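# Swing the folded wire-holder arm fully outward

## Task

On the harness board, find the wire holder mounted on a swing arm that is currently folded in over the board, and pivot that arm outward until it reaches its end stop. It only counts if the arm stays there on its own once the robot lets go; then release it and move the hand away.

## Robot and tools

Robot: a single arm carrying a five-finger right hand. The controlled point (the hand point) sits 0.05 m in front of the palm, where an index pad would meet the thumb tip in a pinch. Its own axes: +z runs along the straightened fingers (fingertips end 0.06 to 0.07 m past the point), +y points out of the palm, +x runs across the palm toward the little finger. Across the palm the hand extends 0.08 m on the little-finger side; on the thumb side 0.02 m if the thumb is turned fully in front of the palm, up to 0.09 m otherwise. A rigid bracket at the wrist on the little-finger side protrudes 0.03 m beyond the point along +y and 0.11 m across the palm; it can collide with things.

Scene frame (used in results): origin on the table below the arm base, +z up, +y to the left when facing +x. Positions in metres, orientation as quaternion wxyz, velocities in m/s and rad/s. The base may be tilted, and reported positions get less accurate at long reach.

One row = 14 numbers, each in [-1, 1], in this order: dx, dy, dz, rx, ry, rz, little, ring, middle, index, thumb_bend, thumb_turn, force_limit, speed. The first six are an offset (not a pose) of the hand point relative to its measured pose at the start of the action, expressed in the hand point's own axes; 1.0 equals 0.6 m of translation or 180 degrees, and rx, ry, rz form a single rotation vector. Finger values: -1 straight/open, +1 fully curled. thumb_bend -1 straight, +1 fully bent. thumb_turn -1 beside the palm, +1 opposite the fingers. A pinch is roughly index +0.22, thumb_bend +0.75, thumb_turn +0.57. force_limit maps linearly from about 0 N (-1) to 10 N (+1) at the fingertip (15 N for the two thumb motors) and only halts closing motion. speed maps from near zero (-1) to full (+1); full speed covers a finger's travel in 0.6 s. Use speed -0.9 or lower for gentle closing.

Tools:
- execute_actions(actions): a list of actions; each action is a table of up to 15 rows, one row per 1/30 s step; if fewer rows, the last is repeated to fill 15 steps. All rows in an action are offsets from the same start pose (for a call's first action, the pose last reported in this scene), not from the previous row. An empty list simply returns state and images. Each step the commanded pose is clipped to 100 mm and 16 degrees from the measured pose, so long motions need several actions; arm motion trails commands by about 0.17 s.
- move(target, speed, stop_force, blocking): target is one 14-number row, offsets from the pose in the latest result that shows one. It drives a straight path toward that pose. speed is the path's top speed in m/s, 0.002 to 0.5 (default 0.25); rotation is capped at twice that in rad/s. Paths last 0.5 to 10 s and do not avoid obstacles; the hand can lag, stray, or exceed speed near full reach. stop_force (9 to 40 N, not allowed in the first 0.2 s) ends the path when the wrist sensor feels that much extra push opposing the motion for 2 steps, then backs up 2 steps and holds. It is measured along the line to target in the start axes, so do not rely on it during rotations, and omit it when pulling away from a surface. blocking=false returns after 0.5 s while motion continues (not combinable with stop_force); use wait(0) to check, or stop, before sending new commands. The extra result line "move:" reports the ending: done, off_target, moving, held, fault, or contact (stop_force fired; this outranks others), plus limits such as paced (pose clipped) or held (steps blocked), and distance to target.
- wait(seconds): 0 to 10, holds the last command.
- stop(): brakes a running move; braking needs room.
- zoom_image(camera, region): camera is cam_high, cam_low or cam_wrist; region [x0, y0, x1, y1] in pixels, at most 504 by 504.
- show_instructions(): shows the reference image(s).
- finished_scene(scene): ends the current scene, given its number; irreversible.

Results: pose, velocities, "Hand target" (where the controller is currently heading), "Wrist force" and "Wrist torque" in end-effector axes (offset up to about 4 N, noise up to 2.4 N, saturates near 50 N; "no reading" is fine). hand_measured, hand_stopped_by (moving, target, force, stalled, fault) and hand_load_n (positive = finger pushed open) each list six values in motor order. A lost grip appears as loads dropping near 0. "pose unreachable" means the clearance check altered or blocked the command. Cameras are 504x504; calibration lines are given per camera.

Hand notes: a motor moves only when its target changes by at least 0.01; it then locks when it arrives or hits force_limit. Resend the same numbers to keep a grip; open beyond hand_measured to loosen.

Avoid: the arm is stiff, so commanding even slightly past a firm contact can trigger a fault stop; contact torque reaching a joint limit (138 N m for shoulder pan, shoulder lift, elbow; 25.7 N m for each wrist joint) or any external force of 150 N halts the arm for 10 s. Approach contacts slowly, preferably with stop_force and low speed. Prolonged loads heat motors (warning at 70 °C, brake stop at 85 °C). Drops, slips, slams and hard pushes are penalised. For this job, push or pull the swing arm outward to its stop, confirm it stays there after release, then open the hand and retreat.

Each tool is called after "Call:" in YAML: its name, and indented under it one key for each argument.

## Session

Call:
execute_actions:
  actions: []

Scene clock: 0.00 s.
end_effector_position=(+0.7870, -0.0443, +0.3600) hand_measured=(-1.000, -1.000, -1.000, -1.000, -1.000, -1.000) hand_load_n=(+0.0, +0.0, +0.0, +0.0, +0.0, +0.0) hand_stopped_by=(target, target, target, target, target, target) hand_force_limit=0.00 hand_speed=-0.80 end_effector_quat_wxyz=(+0.029, +0.741, +0.335, +0.581) end_effector_velocity=(-0.000, +0.000, -0.000) end_effector_angular_velocity=(+0.000, -0.000, +0.001)
Joint positions: [-0.082 -1.176  1.319  0.249  1.488  0.444]
Joint velocities: [ 0.  0.  0. -0. -0. -0.]
Motor temperatures (°C, as the motors report them): [24 23 23 29 28 31]
Wrist force (N, on the end effector, along its own x y z axes, offset not removed): no reading
Wrist torque (N m, same axes, about the end effector's origin, offset not removed): no reading
Hand target: +0.787, -0.044, +0.360; +0.029, +0.741, +0.335, +0.581
camera_calibration (this result's frames):
cam_wrist: T_world_to_cam=[[0.453579, -0.823991, 0.339566, -0.512079], [-0.597495, -0.563857, -0.570144, 0.652173], [0.66126, 0.0557169, -0.748085, -0.11583], [0, 0, 0, 1]] pos_world=[0.698533, -0.0477624, 0.459066]

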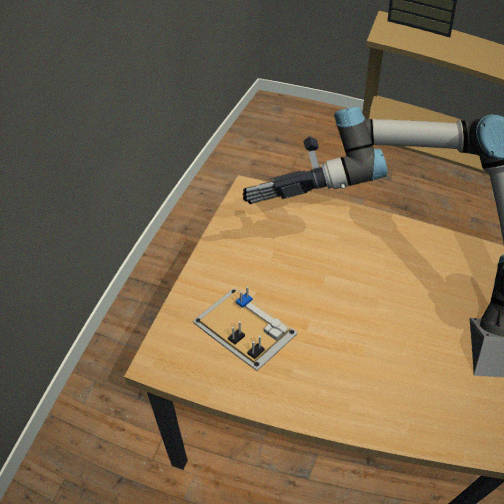

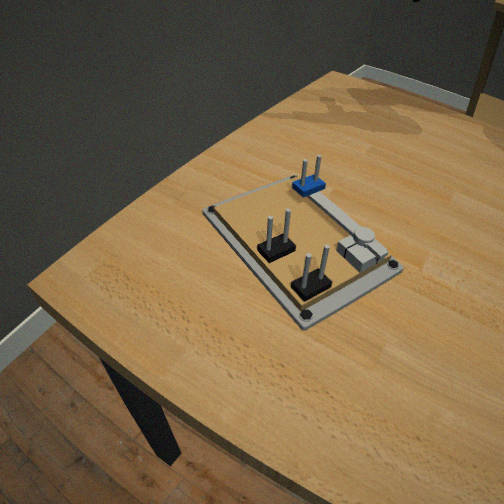

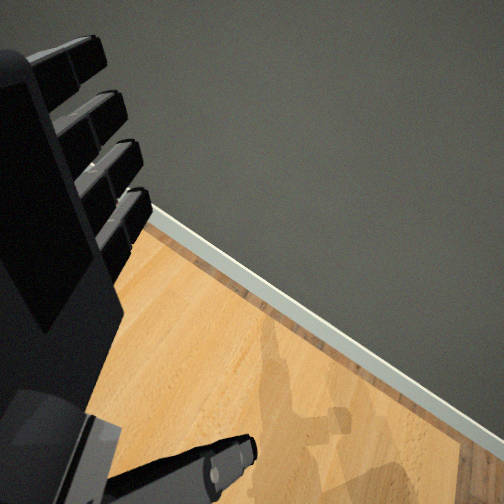

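Call:
zoom_image:
  camera: "cam_low"
  region: [190, 140, 420, 340]

Call:
zoom_image:
  camera: "cam_high"
  region: [185, 275, 305, 380]

Call:
zoom_image:
  camera: "cam_low"
  region: [280, 150, 410, 280]

Call:
zoom_image:
  camera: "cam_high"
  region: [225, 280, 300, 345]

Region (190, 140, 420, 340) of cam_low's 504x504 image, scaled by 2.191, with more detail than that image has; it fills the top 438 rows of this view, and the rest is white.

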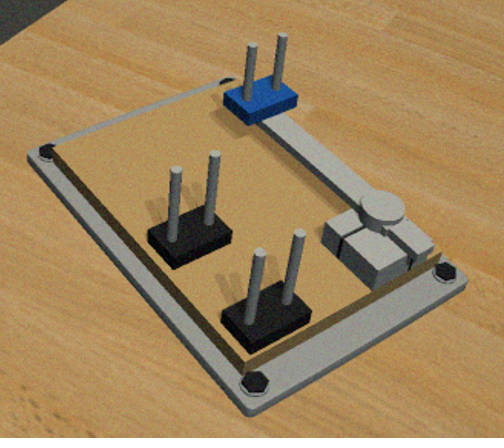

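Region (185, 275, 305, 380) of cam_high's 504x504 image, scaled by 4.200, with more detail than that image has; it fills the top 441 rows of this view, and the rest is white.

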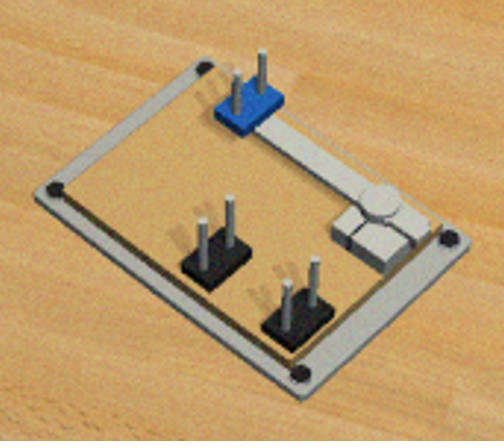

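Region (280, 150, 410, 280) of cam_low's 504x504 image, scaled by 3.877, with more detail than that image has.

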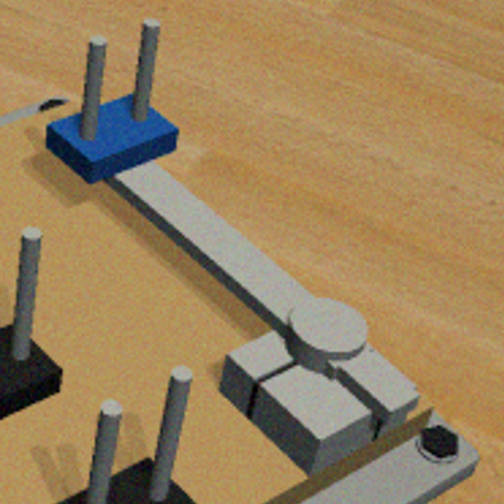

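Region (225, 280, 300, 345) of cam_high's 504x504 image, scaled by 6.720, with more detail than that image has; it fills the top 437 rows of this view, and the rest is white.

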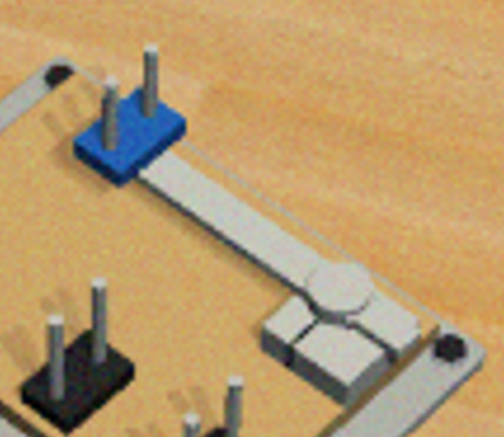

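Call:
move:
  target: [-0.1494, -0.3438, 0.2334, -0.0836, -0.0269, 0.1807, -1, -1, -1, -0.15, -1, 1, 0, 0.5]
  speed: 0.3

Scene clock: 12.60 s.
end_effector_position=(+0.8063, +0.1162, +0.1505) hand_measured=(-1.000, -1.000, -1.000, -0.150, -1.000, +1.000) hand_load_n=(+0.0, +0.0, +0.0, +0.0, +0.0, +0.0) hand_stopped_by=(target, target, target, target, target, target) hand_force_limit=0.00 hand_speed=0.50 end_effector_quat_wxyz=(-0.025, +0.818, +0.036, +0.573) end_effector_velocity=(+0.001, +0.001, -0.002) end_effector_angular_velocity=(+0.003, +0.003, -0.005)
Joint positions: [ 0.072 -0.77   1.368 -0.335  1.872  1.05 ]
Joint velocities: [ 0.001  0.007 -0.006 -0.001  0.005  0.006]
Motor temperatures (°C, as the motors report them): [24 23 23 29 28 31]
Wrist force (N, on the end effector, along its own x y z axes, offset not removed): [0.2 0.4 0.1]
Wrist torque (N m, same axes, about the end effector's origin, offset not removed): [-0.03 0.09 -0.13]
Hand target: +0.806, +0.116, +0.150; -0.025, +0.818, +0.036, +0.573
Off the commanded pose: 0.000 m, 0 deg.
move: done
camera_calibration (this result's frames):
cam_wrist: T_world_to_cam=[[0.0552959, -0.993368, -0.100813, 0.0896784], [-0.79667, 0.0169691, -0.604177, 0.732913], [0.60188, 0.113723, -0.790447, -0.246713], [0, 0, 0, 1]] pos_world=[0.727423, 0.104704, 0.256836]

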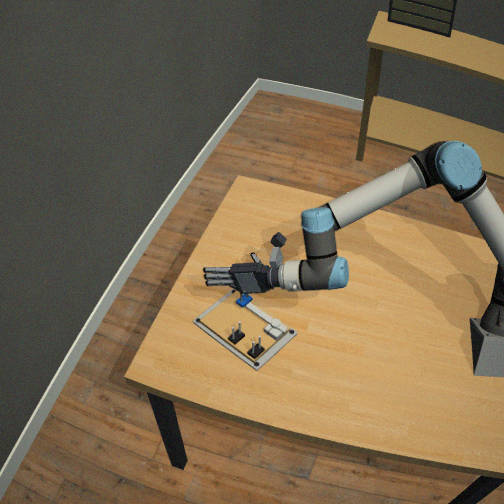

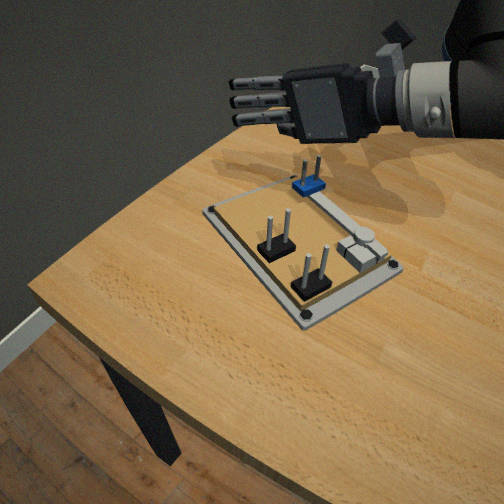

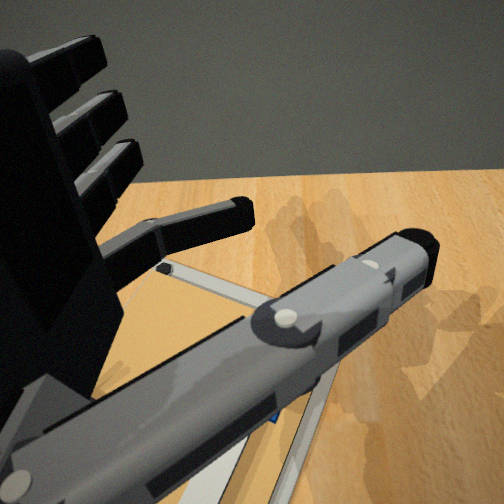

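Call:
execute_actions:
  actions: []

Scene clock: 13.67 s.
end_effector_position=(+0.8064, +0.1164, +0.1502) hand_measured=(-1.000, -1.000, -1.000, -0.150, -1.000, +1.000) hand_load_n=(+0.0, +0.0, +0.0, +0.0, +0.0, +0.0) hand_stopped_by=(target, target, target, target, target, target) hand_force_limit=0.00 hand_speed=0.50 end_effector_quat_wxyz=(-0.025, +0.818, +0.036, +0.573) end_effector_velocity=(-0.000, -0.000, -0.000) end_effector_angular_velocity=(-0.000, +0.001, -0.001)
Joint positions: [ 0.072 -0.769  1.367 -0.335  1.873  1.051]
Joint velocities: [-0.     0.     0.     0.     0.001 -0.   ]
Motor temperatures (°C, as the motors report them): [24 23 23 29 28 31]
Wrist force (N, on the end effector, along its own x y z axes, offset not removed): [-0.2 -1.6 0.4]
Wrist torque (N m, same axes, about the end effector's origin, offset not removed): [-0.40 0.01 -0.21]
Hand target: +0.806, +0.116, +0.150; -0.025, +0.818, +0.036, +0.573
Off the commanded pose: 0.000 m, 0 deg.
camera_calibration (this result's frames):
cam_wrist: T_world_to_cam=[[0.0546116, -0.99336, -0.10126, 0.0904505], [-0.796811, 0.0177603, -0.603968, 0.732835], [0.601756, 0.113668, -0.79055, -0.246864], [0, 0, 0, 1]] pos_world=[0.727543, 0.104895, 0.25661]

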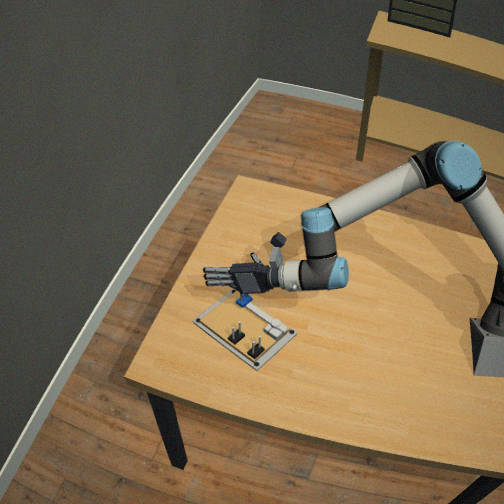

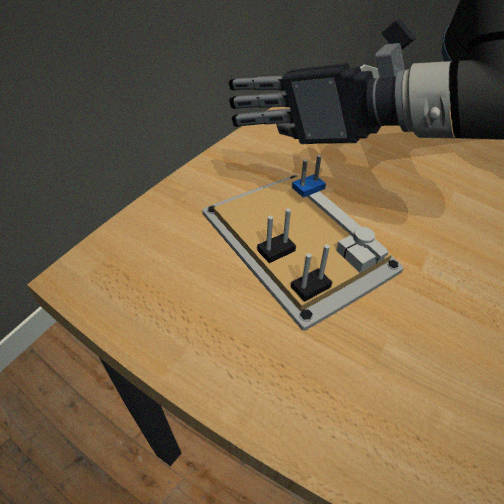

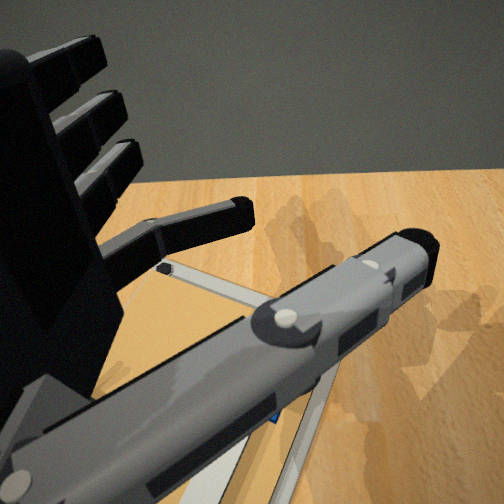

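Call:
move:
  target: [-0.1064, 0, 0.0387, 0, 0, 0, -1, -1, -1, -0.15, -1, 1, 0, 0.5]
  speed: 0.08

Scene clock: 17.43 s.
end_effector_position=(+0.8064, +0.1165, +0.0827) hand_measured=(-1.000, -1.000, -1.000, -0.150, -1.000, +1.000) hand_load_n=(+0.0, +0.0, +0.0, +0.0, +0.0, +0.0) hand_stopped_by=(target, target, target, target, target, target) hand_force_limit=0.00 hand_speed=0.50 end_effector_quat_wxyz=(-0.025, +0.818, +0.036, +0.573) end_effector_velocity=(+0.000, +0.000, -0.003) end_effector_angular_velocity=(+0.000, -0.000, +0.000)
Joint positions: [ 0.01  -0.705  1.42  -0.456  1.813  1.034]
Joint velocities: [-0.003  0.003  0.002 -0.005 -0.003 -0.001]
Motor temperatures (°C, as the motors report them): [24 23 23 29 28 31]
Wrist force (N, on the end effector, along its own x y z axes, offset not removed): [-0.6 -0.8 2.5]
Wrist torque (N m, same axes, about the end effector's origin, offset not removed): [-0.42 0.17 -0.22]
Hand target: +0.806, +0.117, +0.082; -0.025, +0.818, +0.036, +0.573
Off the commanded pose: 0.000 m, 0 deg.
move: done
camera_calibration (this result's frames):
cam_wrist: T_world_to_cam=[[0.0545977, -0.993349, -0.101373, 0.0837162], [-0.79684, 0.0178346, -0.603927, 0.692063], [0.601718, 0.113751, -0.790567, -0.300306], [0, 0, 0, 1]] pos_world=[0.727592, 0.104977, 0.18903]

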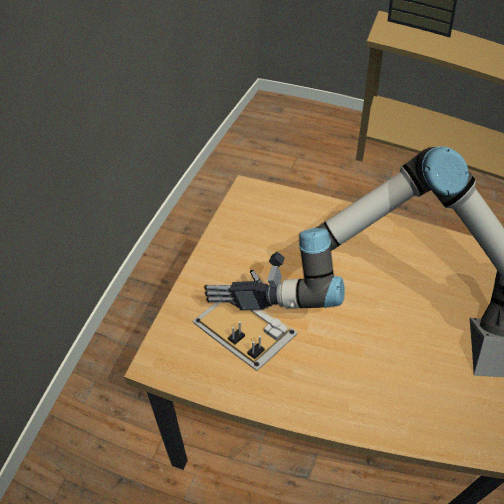

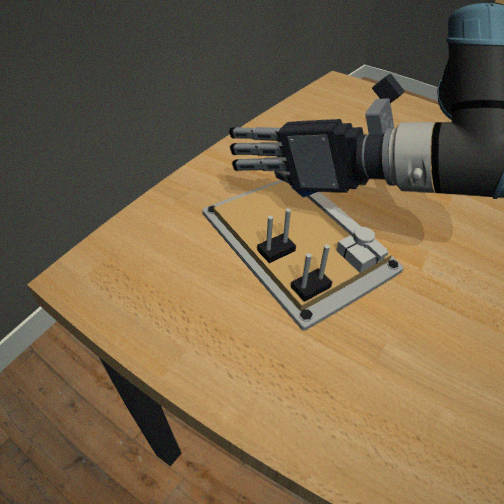

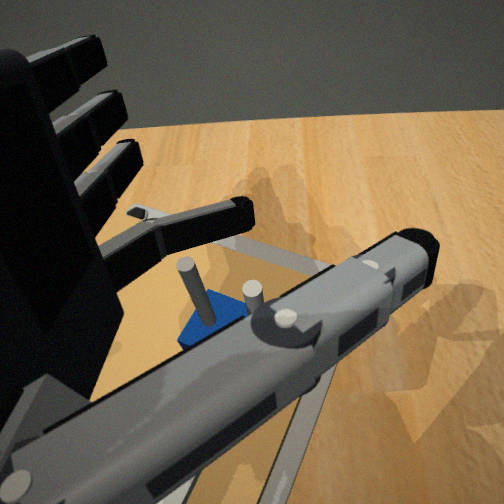

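Call:
zoom_image:
  camera: "cam_wrist"
  region: [90, 180, 300, 390]

Call:
zoom_image:
  camera: "cam_low"
  region: [220, 100, 420, 300]

Region (90, 180, 300, 390) of cam_wrist's 504x504 image, scaled by 2.400, with more detail than that image has.

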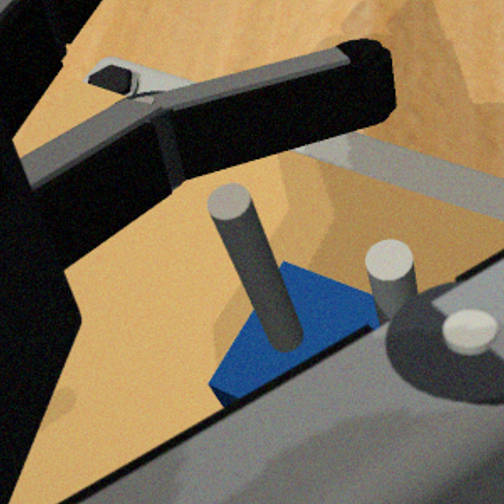

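Region (220, 100, 420, 300) of cam_low's 504x504 image, scaled by 2.520, with more detail than that image has.

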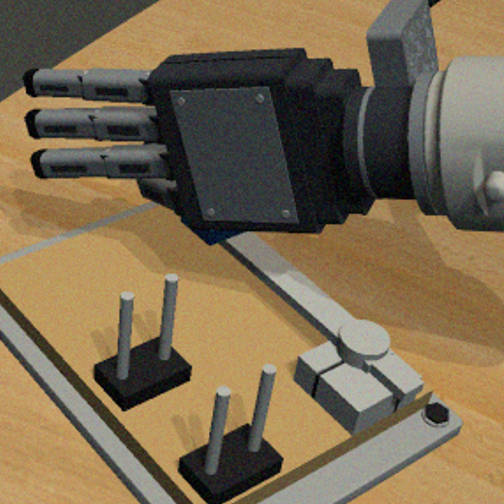

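Call:
move:
  target: [-0.01238, 0.0532, -0.03393, -0.01565, 0, 0.00568, -1, -1, -1, -0.15, -1, 1, 0, 0.5]
  speed: 0.04

Scene clock: 24.40 s.
end_effector_position=(+0.7877, +0.0831, +0.0826) hand_measured=(-1.000, -1.000, -1.000, -0.150, -1.000, +1.000) hand_load_n=(+0.0, +0.0, +0.0, +0.5, +0.0, +0.0) hand_stopped_by=(target, target, target, target, target, target) hand_force_limit=0.00 hand_speed=0.50 end_effector_quat_wxyz=(-0.010, +0.819, +0.015, +0.574) end_effector_velocity=(-0.001, -0.002, +0.000) end_effector_angular_velocity=(-0.000, -0.000, -0.003)
Joint positions: [-0.017 -0.767  1.511 -0.513  1.828  1.039]
Joint velocities: [-0.002 -0.004  0.006 -0.004  0.001 -0.   ]
Motor temperatures (°C, as the motors report them): [24 23 23 29 28 31]
Wrist force (N, on the end effector, along its own x y z axes, offset not removed): [1.1 -0.8 2.7]
Wrist torque (N m, same axes, about the end effector's origin, offset not removed): [-0.16 -0.08 -0.12]
Hand target: +0.788, +0.083, +0.083; -0.010, +0.819, +0.015, +0.574
Off the commanded pose: 0.000 m, 0 deg.
move: done
camera_calibration (this result's frames):
cam_wrist: T_world_to_cam=[[0.00299499, -0.994843, -0.101381, 0.0923424], [-0.794906, 0.0591427, -0.603843, 0.672758], [0.606725, 0.0823973, -0.79063, -0.286673], [0, 0, 0, 1]] pos_world=[0.708434, 0.0756985, 0.18895]

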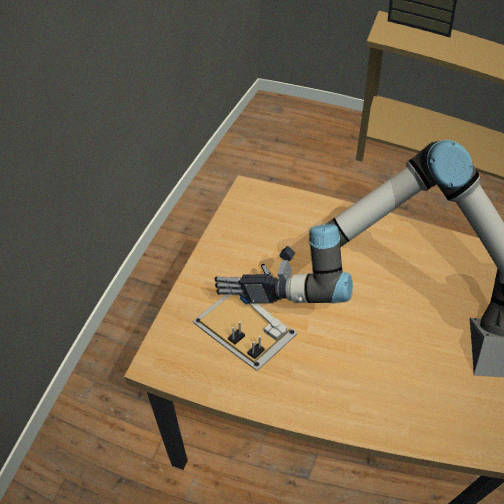

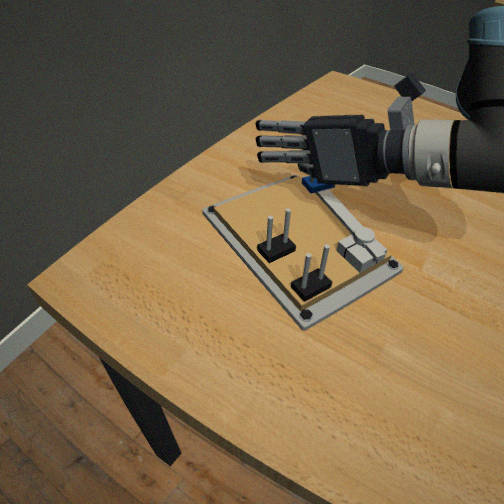

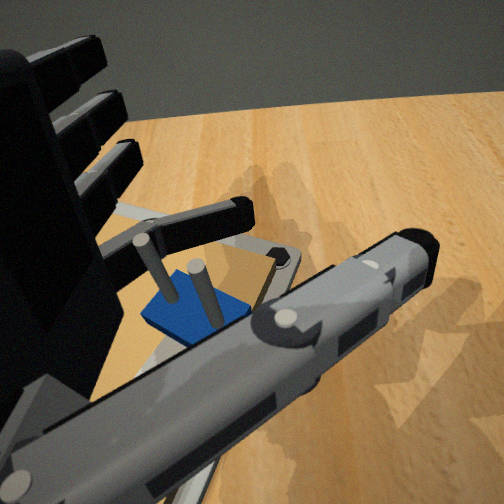

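Call:
zoom_image:
  camera: "cam_wrist"
  region: [80, 170, 290, 380]

Region (80, 170, 290, 380) of cam_wrist's 504x504 image, scaled by 2.400, with more detail than that image has.

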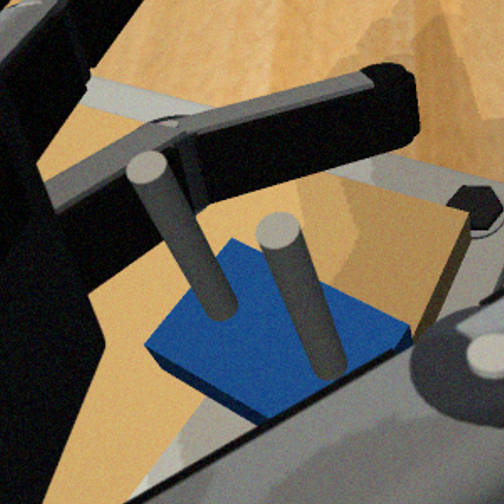

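Call:
move:
  target: [-0.03248, 0.06328, -0.0650, -0.0627, 0, 0.0228, -1, -1, -1, -0.15, -1, 1, 0, 0.5]
  speed: 0.08

Scene clock: 28.10 s.
end_effector_position=(+0.7460, +0.0439, +0.0775) hand_measured=(-1.000, -1.000, -1.000, -0.150, -1.000, +1.000) hand_load_n=(+0.0, +0.0, +0.0, +0.5, +0.0, +0.0) hand_stopped_by=(target, target, target, target, target, target) hand_force_limit=0.00 hand_speed=0.50 end_effector_quat_wxyz=(+0.050, +0.816, -0.071, +0.571) end_effector_velocity=(-0.002, -0.001, -0.000) end_effector_angular_velocity=(+0.000, -0.001, -0.008)
Joint positions: [-0.008 -0.809  1.628 -0.689  2.009  1.077]
Joint velocities: [ 0.    -0.002  0.005 -0.008  0.006  0.001]
Motor temperatures (°C, as the motors report them): [24 23 23 29 28 31]
Wrist force (N, on the end effector, along its own x y z axes, offset not removed): [0.3 -3.9 0.5]
Wrist torque (N m, same axes, about the end effector's origin, offset not removed): [-0.39 0.08 -0.15]
Hand target: +0.746, +0.044, +0.078; +0.050, +0.816, -0.071, +0.571
Off the commanded pose: 0.000 m, 0 deg.
move: done
camera_calibration (this result's frames):
cam_wrist: T_world_to_cam=[[-0.202914, -0.973939, -0.101335, 0.205638], [-0.765661, 0.222323, -0.603603, 0.609878], [0.610401, -0.0448909, -0.790819, -0.25926], [0, 0, 0, 1]] pos_world=[0.666939, 0.0530505, 0.183934]

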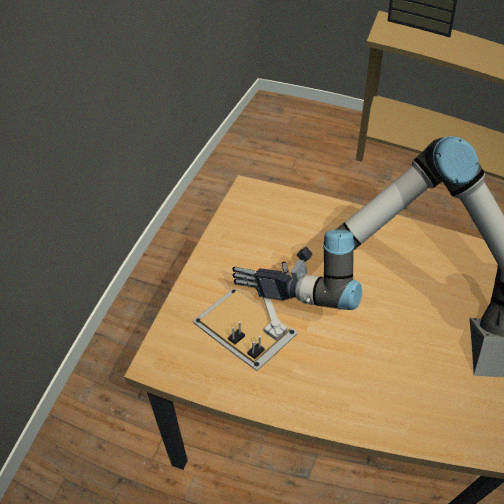

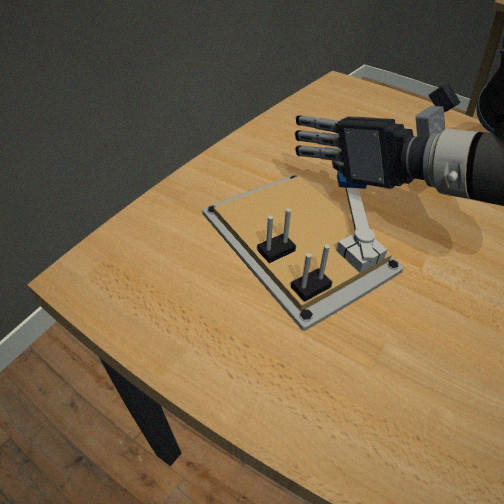

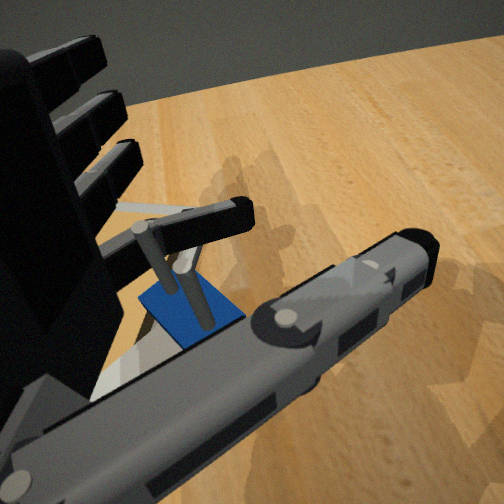

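Call:
zoom_image:
  camera: "cam_wrist"
  region: [80, 170, 290, 380]

Region (80, 170, 290, 380) of cam_wrist's 504x504 image, scaled by 2.400, with more detail than that image has.

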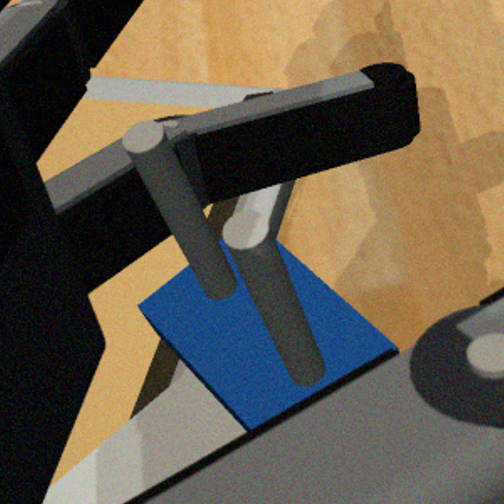

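Call:
move:
  target: [-0.03213, 0.04283, -0.08793, -0.0678, 0, 0.0247, -1, -1, -1, -0.15, -1, 1, 0, 0.5]
  speed: 0.08

Scene clock: 31.27 s.
end_effector_position=(+0.6866, +0.0284, +0.0774) hand_measured=(-1.000, -1.000, -1.000, -0.150, -1.000, +1.000) hand_load_n=(+0.0, +0.0, +0.0, +0.5, +0.0, +0.0) hand_stopped_by=(target, target, target, target, target, target) hand_force_limit=0.00 hand_speed=0.50 end_effector_quat_wxyz=(+0.114, +0.803, -0.162, +0.562) end_effector_velocity=(-0.003, -0.001, -0.000) end_effector_angular_velocity=(-0.001, +0.000, -0.009)
Joint positions: [ 0.045 -0.825  1.732 -0.89   2.25   1.098]
Joint velocities: [ 0.002 -0.     0.005 -0.01   0.01  -0.002]
Motor temperatures (°C, as the motors report them): [24 23 23 29 28 31]
Wrist force (N, on the end effector, along its own x y z axes, offset not removed): [0.6 -1.5 0.9]
Wrist torque (N m, same axes, about the end effector's origin, offset not removed): [0.04 -0.01 -0.10]
Hand target: +0.686, +0.028, +0.077; +0.114, +0.803, -0.162, +0.562
Off the commanded pose: 0.000 m, 0 deg.
move: done
camera_calibration (this result's frames):
cam_wrist: T_world_to_cam=[[-0.415541, -0.903912, -0.101338, 0.322456], [-0.696748, 0.387948, -0.603357, 0.515711], [0.584695, -0.180112, -0.791006, -0.202292], [0, 0, 0, 1]] pos_world=[0.611593, 0.0549682, 0.18382]

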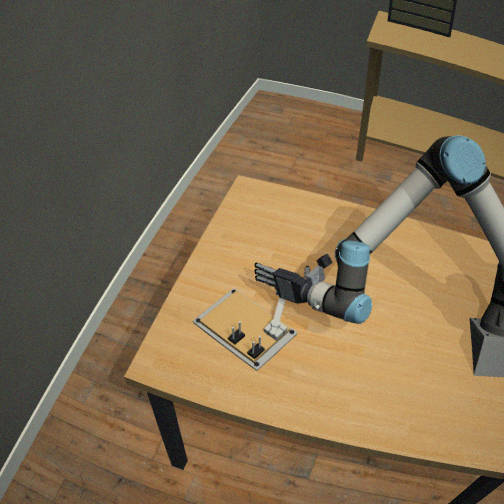

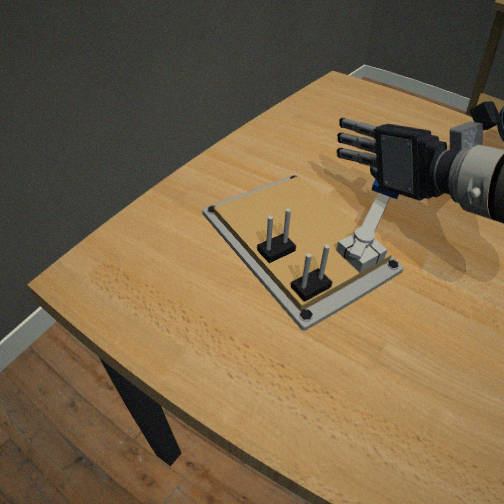

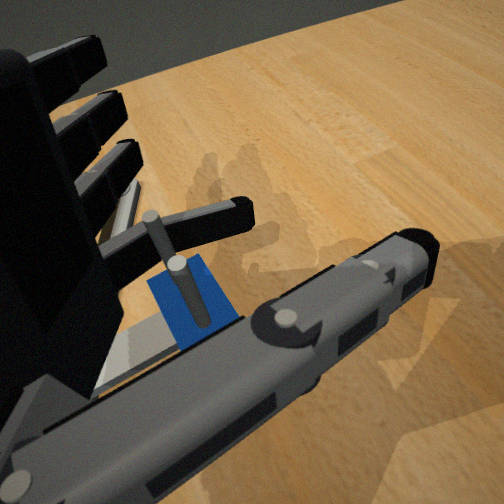

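Call:
zoom_image:
  camera: "cam_wrist"
  region: [80, 160, 290, 370]

Call:
zoom_image:
  camera: "cam_low"
  region: [300, 130, 460, 290]

Region (80, 160, 290, 370) of cam_wrist's 504x504 image, scaled by 2.400, with more detail than that image has.

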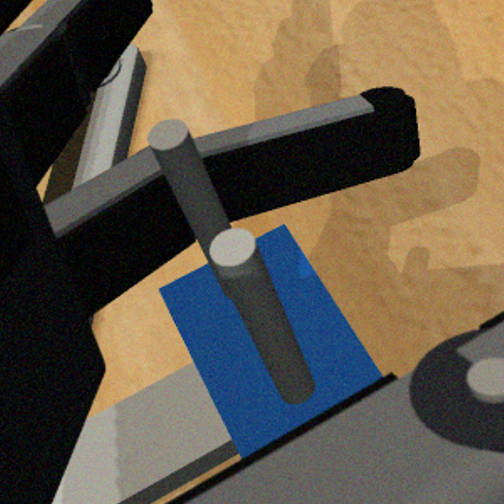

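Region (300, 130, 460, 290) of cam_low's 504x504 image, scaled by 3.150, with more detail than that image has.

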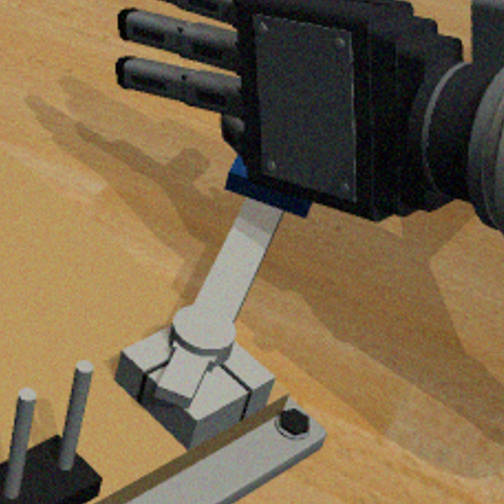

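Call:
move:
  target: [-0.02448, 0.02358, -0.0671, -0.0522, 0, 0.0190, -1, -1, -1, -0.15, -1, 1, 0, 0.5]
  speed: 0.07

Scene clock: 34.43 s.
end_effector_position=(+0.6731, +0.0295, +0.0773) hand_measured=(-1.000, -1.000, -1.000, -0.150, -1.000, +1.000) hand_load_n=(+0.0, +0.0, +0.0, +0.5, +0.0, +0.0) hand_stopped_by=(target, target, target, target, target, target) hand_force_limit=0.00 hand_speed=0.50 end_effector_quat_wxyz=(+0.128, +0.799, -0.183, +0.559) end_effector_velocity=(-0.000, -0.000, -0.000) end_effector_angular_velocity=(+0.000, +0.000, -0.001)
Joint positions: [ 0.063 -0.819  1.746 -0.937  2.311  1.097]
Joint velocities: [ 0.    -0.    -0.     0.     0.001  0.   ]
Motor temperatures (°C, as the motors report them): [24 23 23 29 28 31]
Wrist force (N, on the end effector, along its own x y z axes, offset not removed): [0.1 -1.0 1.2]
Wrist torque (N m, same axes, about the end effector's origin, offset not removed): [-0.14 0.16 -0.14]
Hand target: +0.673, +0.029, +0.077; +0.128, +0.799, -0.183, +0.559
Off the commanded pose: 0.032 m, 7 deg.
move: held; limits=held; held on 28 of 44 steps, including the last
pose unreachable: on one or more control steps of this call, first in action 0 (counted from 0), an arm could not follow its commanded pose, so it was not sent that pose on those steps. On the call's last step it was still not sent that pose. It may still have moved: this result reports where it is.
cause: the commanded pose would bring two parts of the arm too close to each other (joints 4 (wrist 1) to 6 (wrist 3) lie between them).
camera_calibration (this result's frames):
cam_wrist: T_world_to_cam=[[-0.462134, -0.880949, -0.101785, 0.348499], [-0.675717, 0.424134, -0.602924, 0.490546], [0.574316, -0.209853, -0.791279, -0.186381], [0, 0, 0, 1]] pos_world=[0.599565, 0.0598406, 0.183754]

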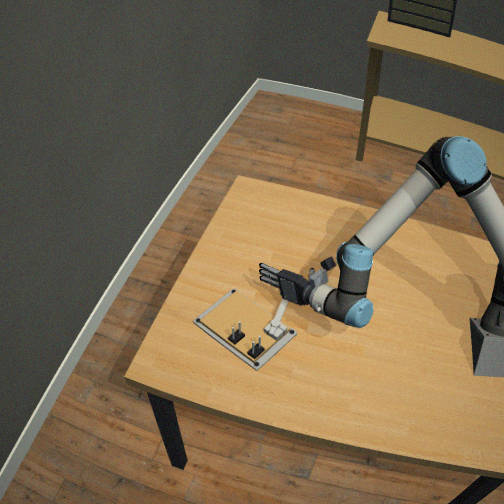

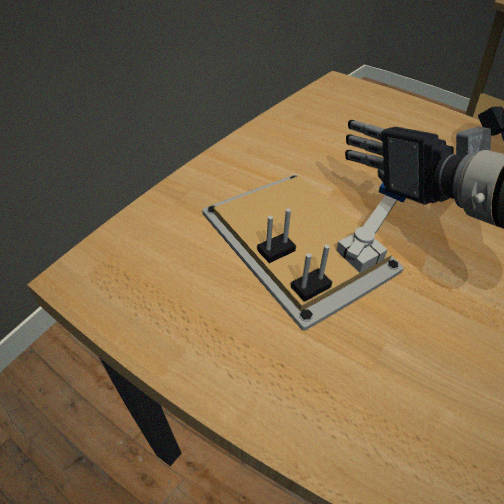

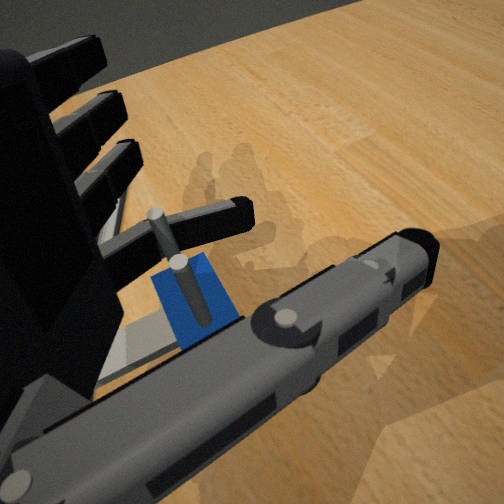

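Call:
zoom_image:
  camera: "cam_wrist"
  region: [80, 160, 290, 370]

Region (80, 160, 290, 370) of cam_wrist's 504x504 image, scaled by 2.400, with more detail than that image has.

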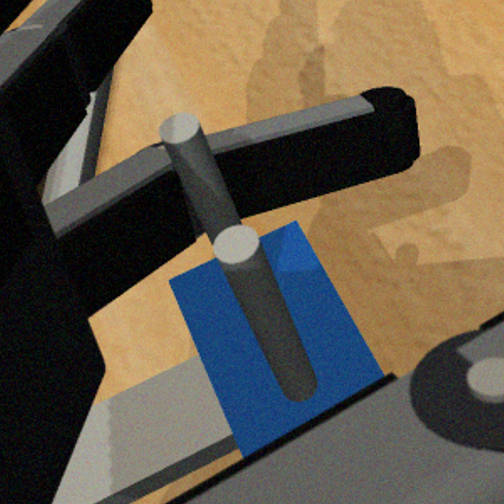

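Call:
move:
  target: [-0.00785, 0.00775, -0.02155, 0.02507, 0, -0.00915, -1, -1, -1, 0.15, -1, 1, 0.4, -0.7]
  speed: 0.05

Scene clock: 40.20 s.
end_effector_position=(+0.6589, +0.0313, +0.0772) hand_measured=(-1.000, -1.000, -1.000, +0.150, -1.000, +1.000) hand_load_n=(+0.0, +0.0, +0.0, +0.5, +0.0, +0.0) hand_stopped_by=(target, target, target, target, target, target) hand_force_limit=0.40 hand_speed=-0.70 end_effector_quat_wxyz=(+0.105, +0.805, -0.150, +0.564) end_effector_velocity=(-0.002, +0.000, +0.000) end_effector_angular_velocity=(-0.001, -0.000, +0.016)
Joint positions: [ 0.051 -0.864  1.825 -0.926  2.231  1.099]
Joint velocities: [-0.003 -0.008  0.014  0.002 -0.017 -0.002]
Motor temperatures (°C, as the motors report them): [24 23 23 29 28 31]
Wrist force (N, on the end effector, along its own x y z axes, offset not removed): [0.8 1.4 2.1]
Wrist torque (N m, same axes, about the end effector's origin, offset not removed): [0.00 0.11 -0.13]
Hand target: +0.659, +0.031, +0.077; +0.104, +0.806, -0.149, +0.564
Off the commanded pose: 0.000 m, 0 deg.
move: done
camera_calibration (this result's frames):
cam_wrist: T_world_to_cam=[[-0.388448, -0.915825, -0.101852, 0.296119], [-0.708138, 0.367413, -0.60295, 0.503348], [0.589618, -0.162089, -0.791251, -0.189491], [0, 0, 0, 1]] pos_world=[0.583193, 0.0555418, 0.183719]

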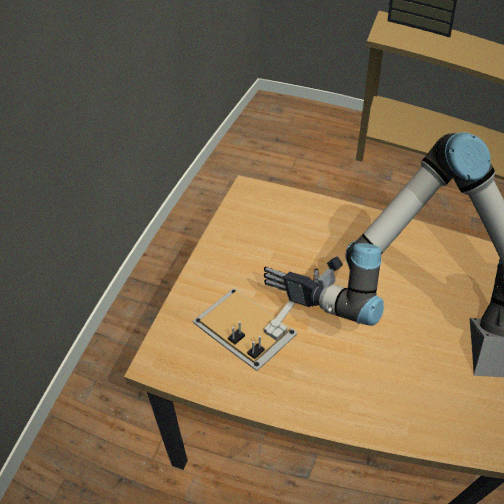

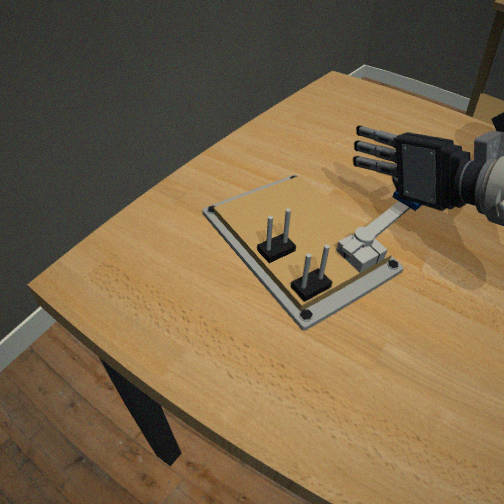

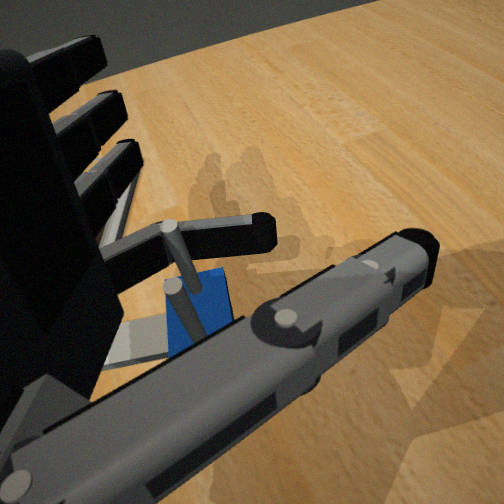

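Call:
zoom_image:
  camera: "cam_wrist"
  region: [80, 160, 290, 370]

Call:
zoom_image:
  camera: "cam_low"
  region: [310, 150, 450, 290]

Region (80, 160, 290, 370) of cam_wrist's 504x504 image, scaled by 2.400, with more detail than that image has.

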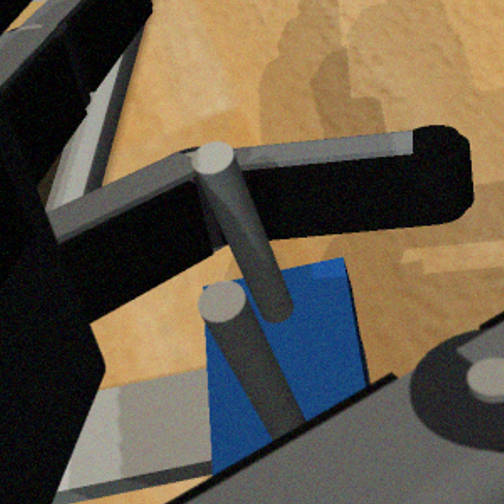

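Region (310, 150, 450, 290) of cam_low's 504x504 image, scaled by 3.600, with more detail than that image has.

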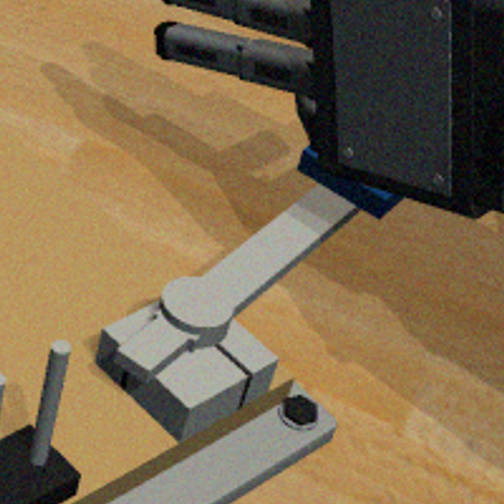

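Call:
move:
  target: [-0.01968, 0.00922, -0.0541, 0, 0, 0, -1, -1, -1, 0.15, -1, 1, 0.4, -0.7]
  speed: 0.012
  stop_force: 9

Scene clock: 43.33 s.
end_effector_position=(+0.6374, +0.0359, +0.0773) hand_measured=(-1.000, -1.000, -1.000, +0.148, -1.000, +1.000) hand_load_n=(+0.0, +0.0, +0.0, +7.0, +0.0, +0.0) hand_stopped_by=(target, target, target, target, target, target) hand_force_limit=0.40 hand_speed=-0.70 end_effector_quat_wxyz=(+0.105, +0.805, -0.150, +0.564) end_effector_velocity=(+0.004, -0.000, -0.000) end_effector_angular_velocity=(+0.001, -0.001, +0.003)
Joint positions: [ 0.067 -0.88   1.881 -0.965  2.246  1.099]
Joint velocities: [-0.003  0.003 -0.009  0.007 -0.007  0.   ]
Motor temperatures (°C, as the motors report them): [24 23 23 29 28 31]
Wrist force (N, on the end effector, along its own x y z axes, offset not removed): [4.8 -4.0 15.6]
Wrist torque (N m, same axes, about the end effector's origin, offset not removed): [-0.32 0.06 0.08]
Hand target: +0.638, +0.036, +0.077; +0.105, +0.805, -0.150, +0.564
Off the commanded pose: 0.013 m, 0 deg.
move: contact
camera_calibration (this result's frames):
cam_wrist: T_world_to_cam=[[-0.387881, -0.916061, -0.101881, 0.291599], [-0.708317, 0.366981, -0.603002, 0.486593], [0.589775, -0.161729, -0.791207, -0.176082], [0, 0, 0, 1]] pos_world=[0.561617, 0.0600747, 0.183807]

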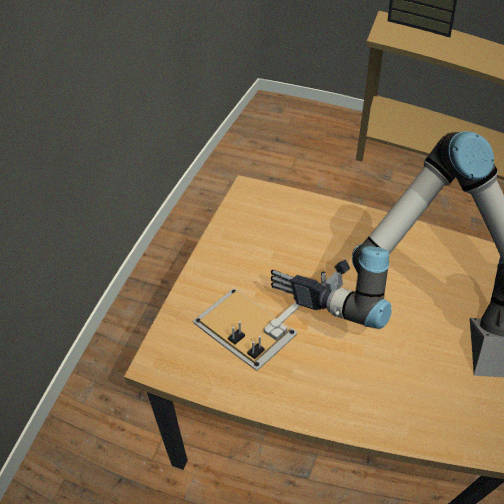

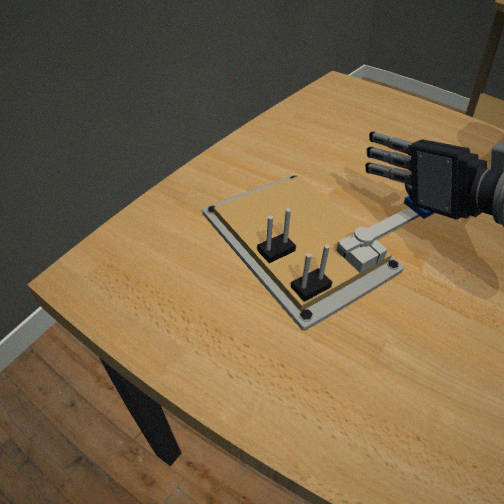

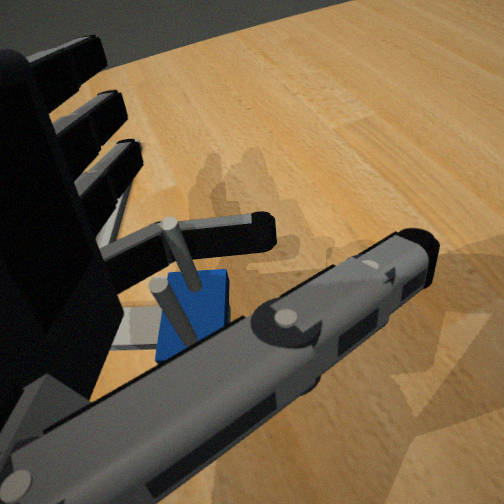

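Call:
move:
  target: [0.3302, 0, -0.0667, 0.0783, 0, -0.0284, -1, -1, -1, -0.4, -1, 1, 0.4, 0.0]
  speed: 0.2

Scene clock: 46.17 s.
end_effector_position=(+0.6652, +0.0246, +0.2769) hand_measured=(-1.000, -1.000, -1.000, -0.400, -1.000, +1.000) hand_load_n=(+0.0, +0.0, +0.0, +0.0, +0.0, +0.0) hand_stopped_by=(target, target, target, target, target, target) hand_force_limit=0.40 hand_speed=0.00 end_effector_quat_wxyz=(+0.030, +0.818, -0.044, +0.573) end_effector_velocity=(+0.001, +0.000, +0.003) end_effector_angular_velocity=(+0.001, +0.003, +0.004)
Joint positions: [ 0.185 -1.169  1.685 -0.336  2.144  1.105]
Joint velocities: [ 0.002 -0.001 -0.008  0.015 -0.001  0.003]
Motor temperatures (°C, as the motors report them): [24 23 23 29 28 31]
Wrist force (N, on the end effector, along its own x y z axes, offset not removed): [1.1 0.8 1.8]
Wrist torque (N m, same axes, about the end effector's origin, offset not removed): [0.00 -0.23 -0.03]
Hand target: +0.665, +0.025, +0.277; +0.030, +0.818, -0.044, +0.573
Off the commanded pose: 0.001 m, 0 deg.
move: done
camera_calibration (this result's frames):
cam_wrist: T_world_to_cam=[[-0.13813, -0.985141, -0.102068, 0.147993], [-0.778471, 0.171704, -0.603739, 0.682459], [0.612294, -0.00393786, -0.790621, -0.0554666], [0, 0, 0, 1]] pos_world=[0.585679, 0.0283944, 0.38328]

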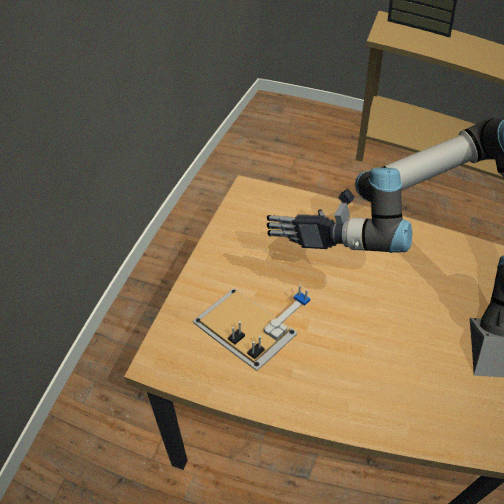

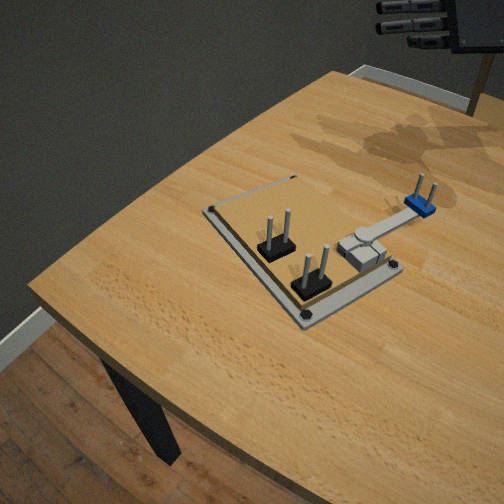

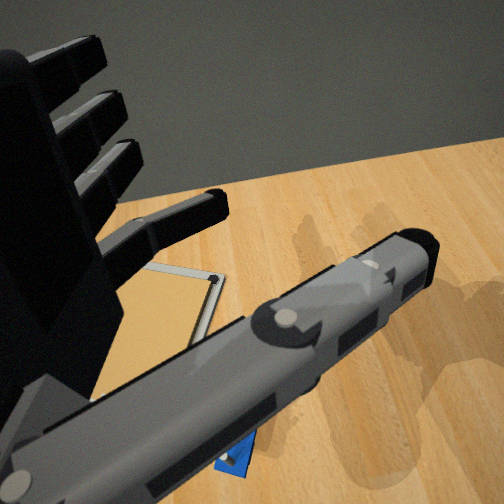

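Call:
zoom_image:
  camera: "cam_low"
  region: [310, 150, 460, 300]

Region (310, 150, 460, 300) of cam_low's 504x504 image, scaled by 3.360, with more detail than that image has.

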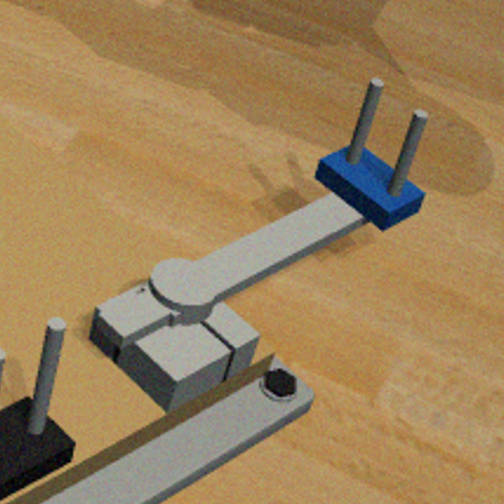

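Call:
finished_scene:
  scene: 2

The scene is finished: the task was done.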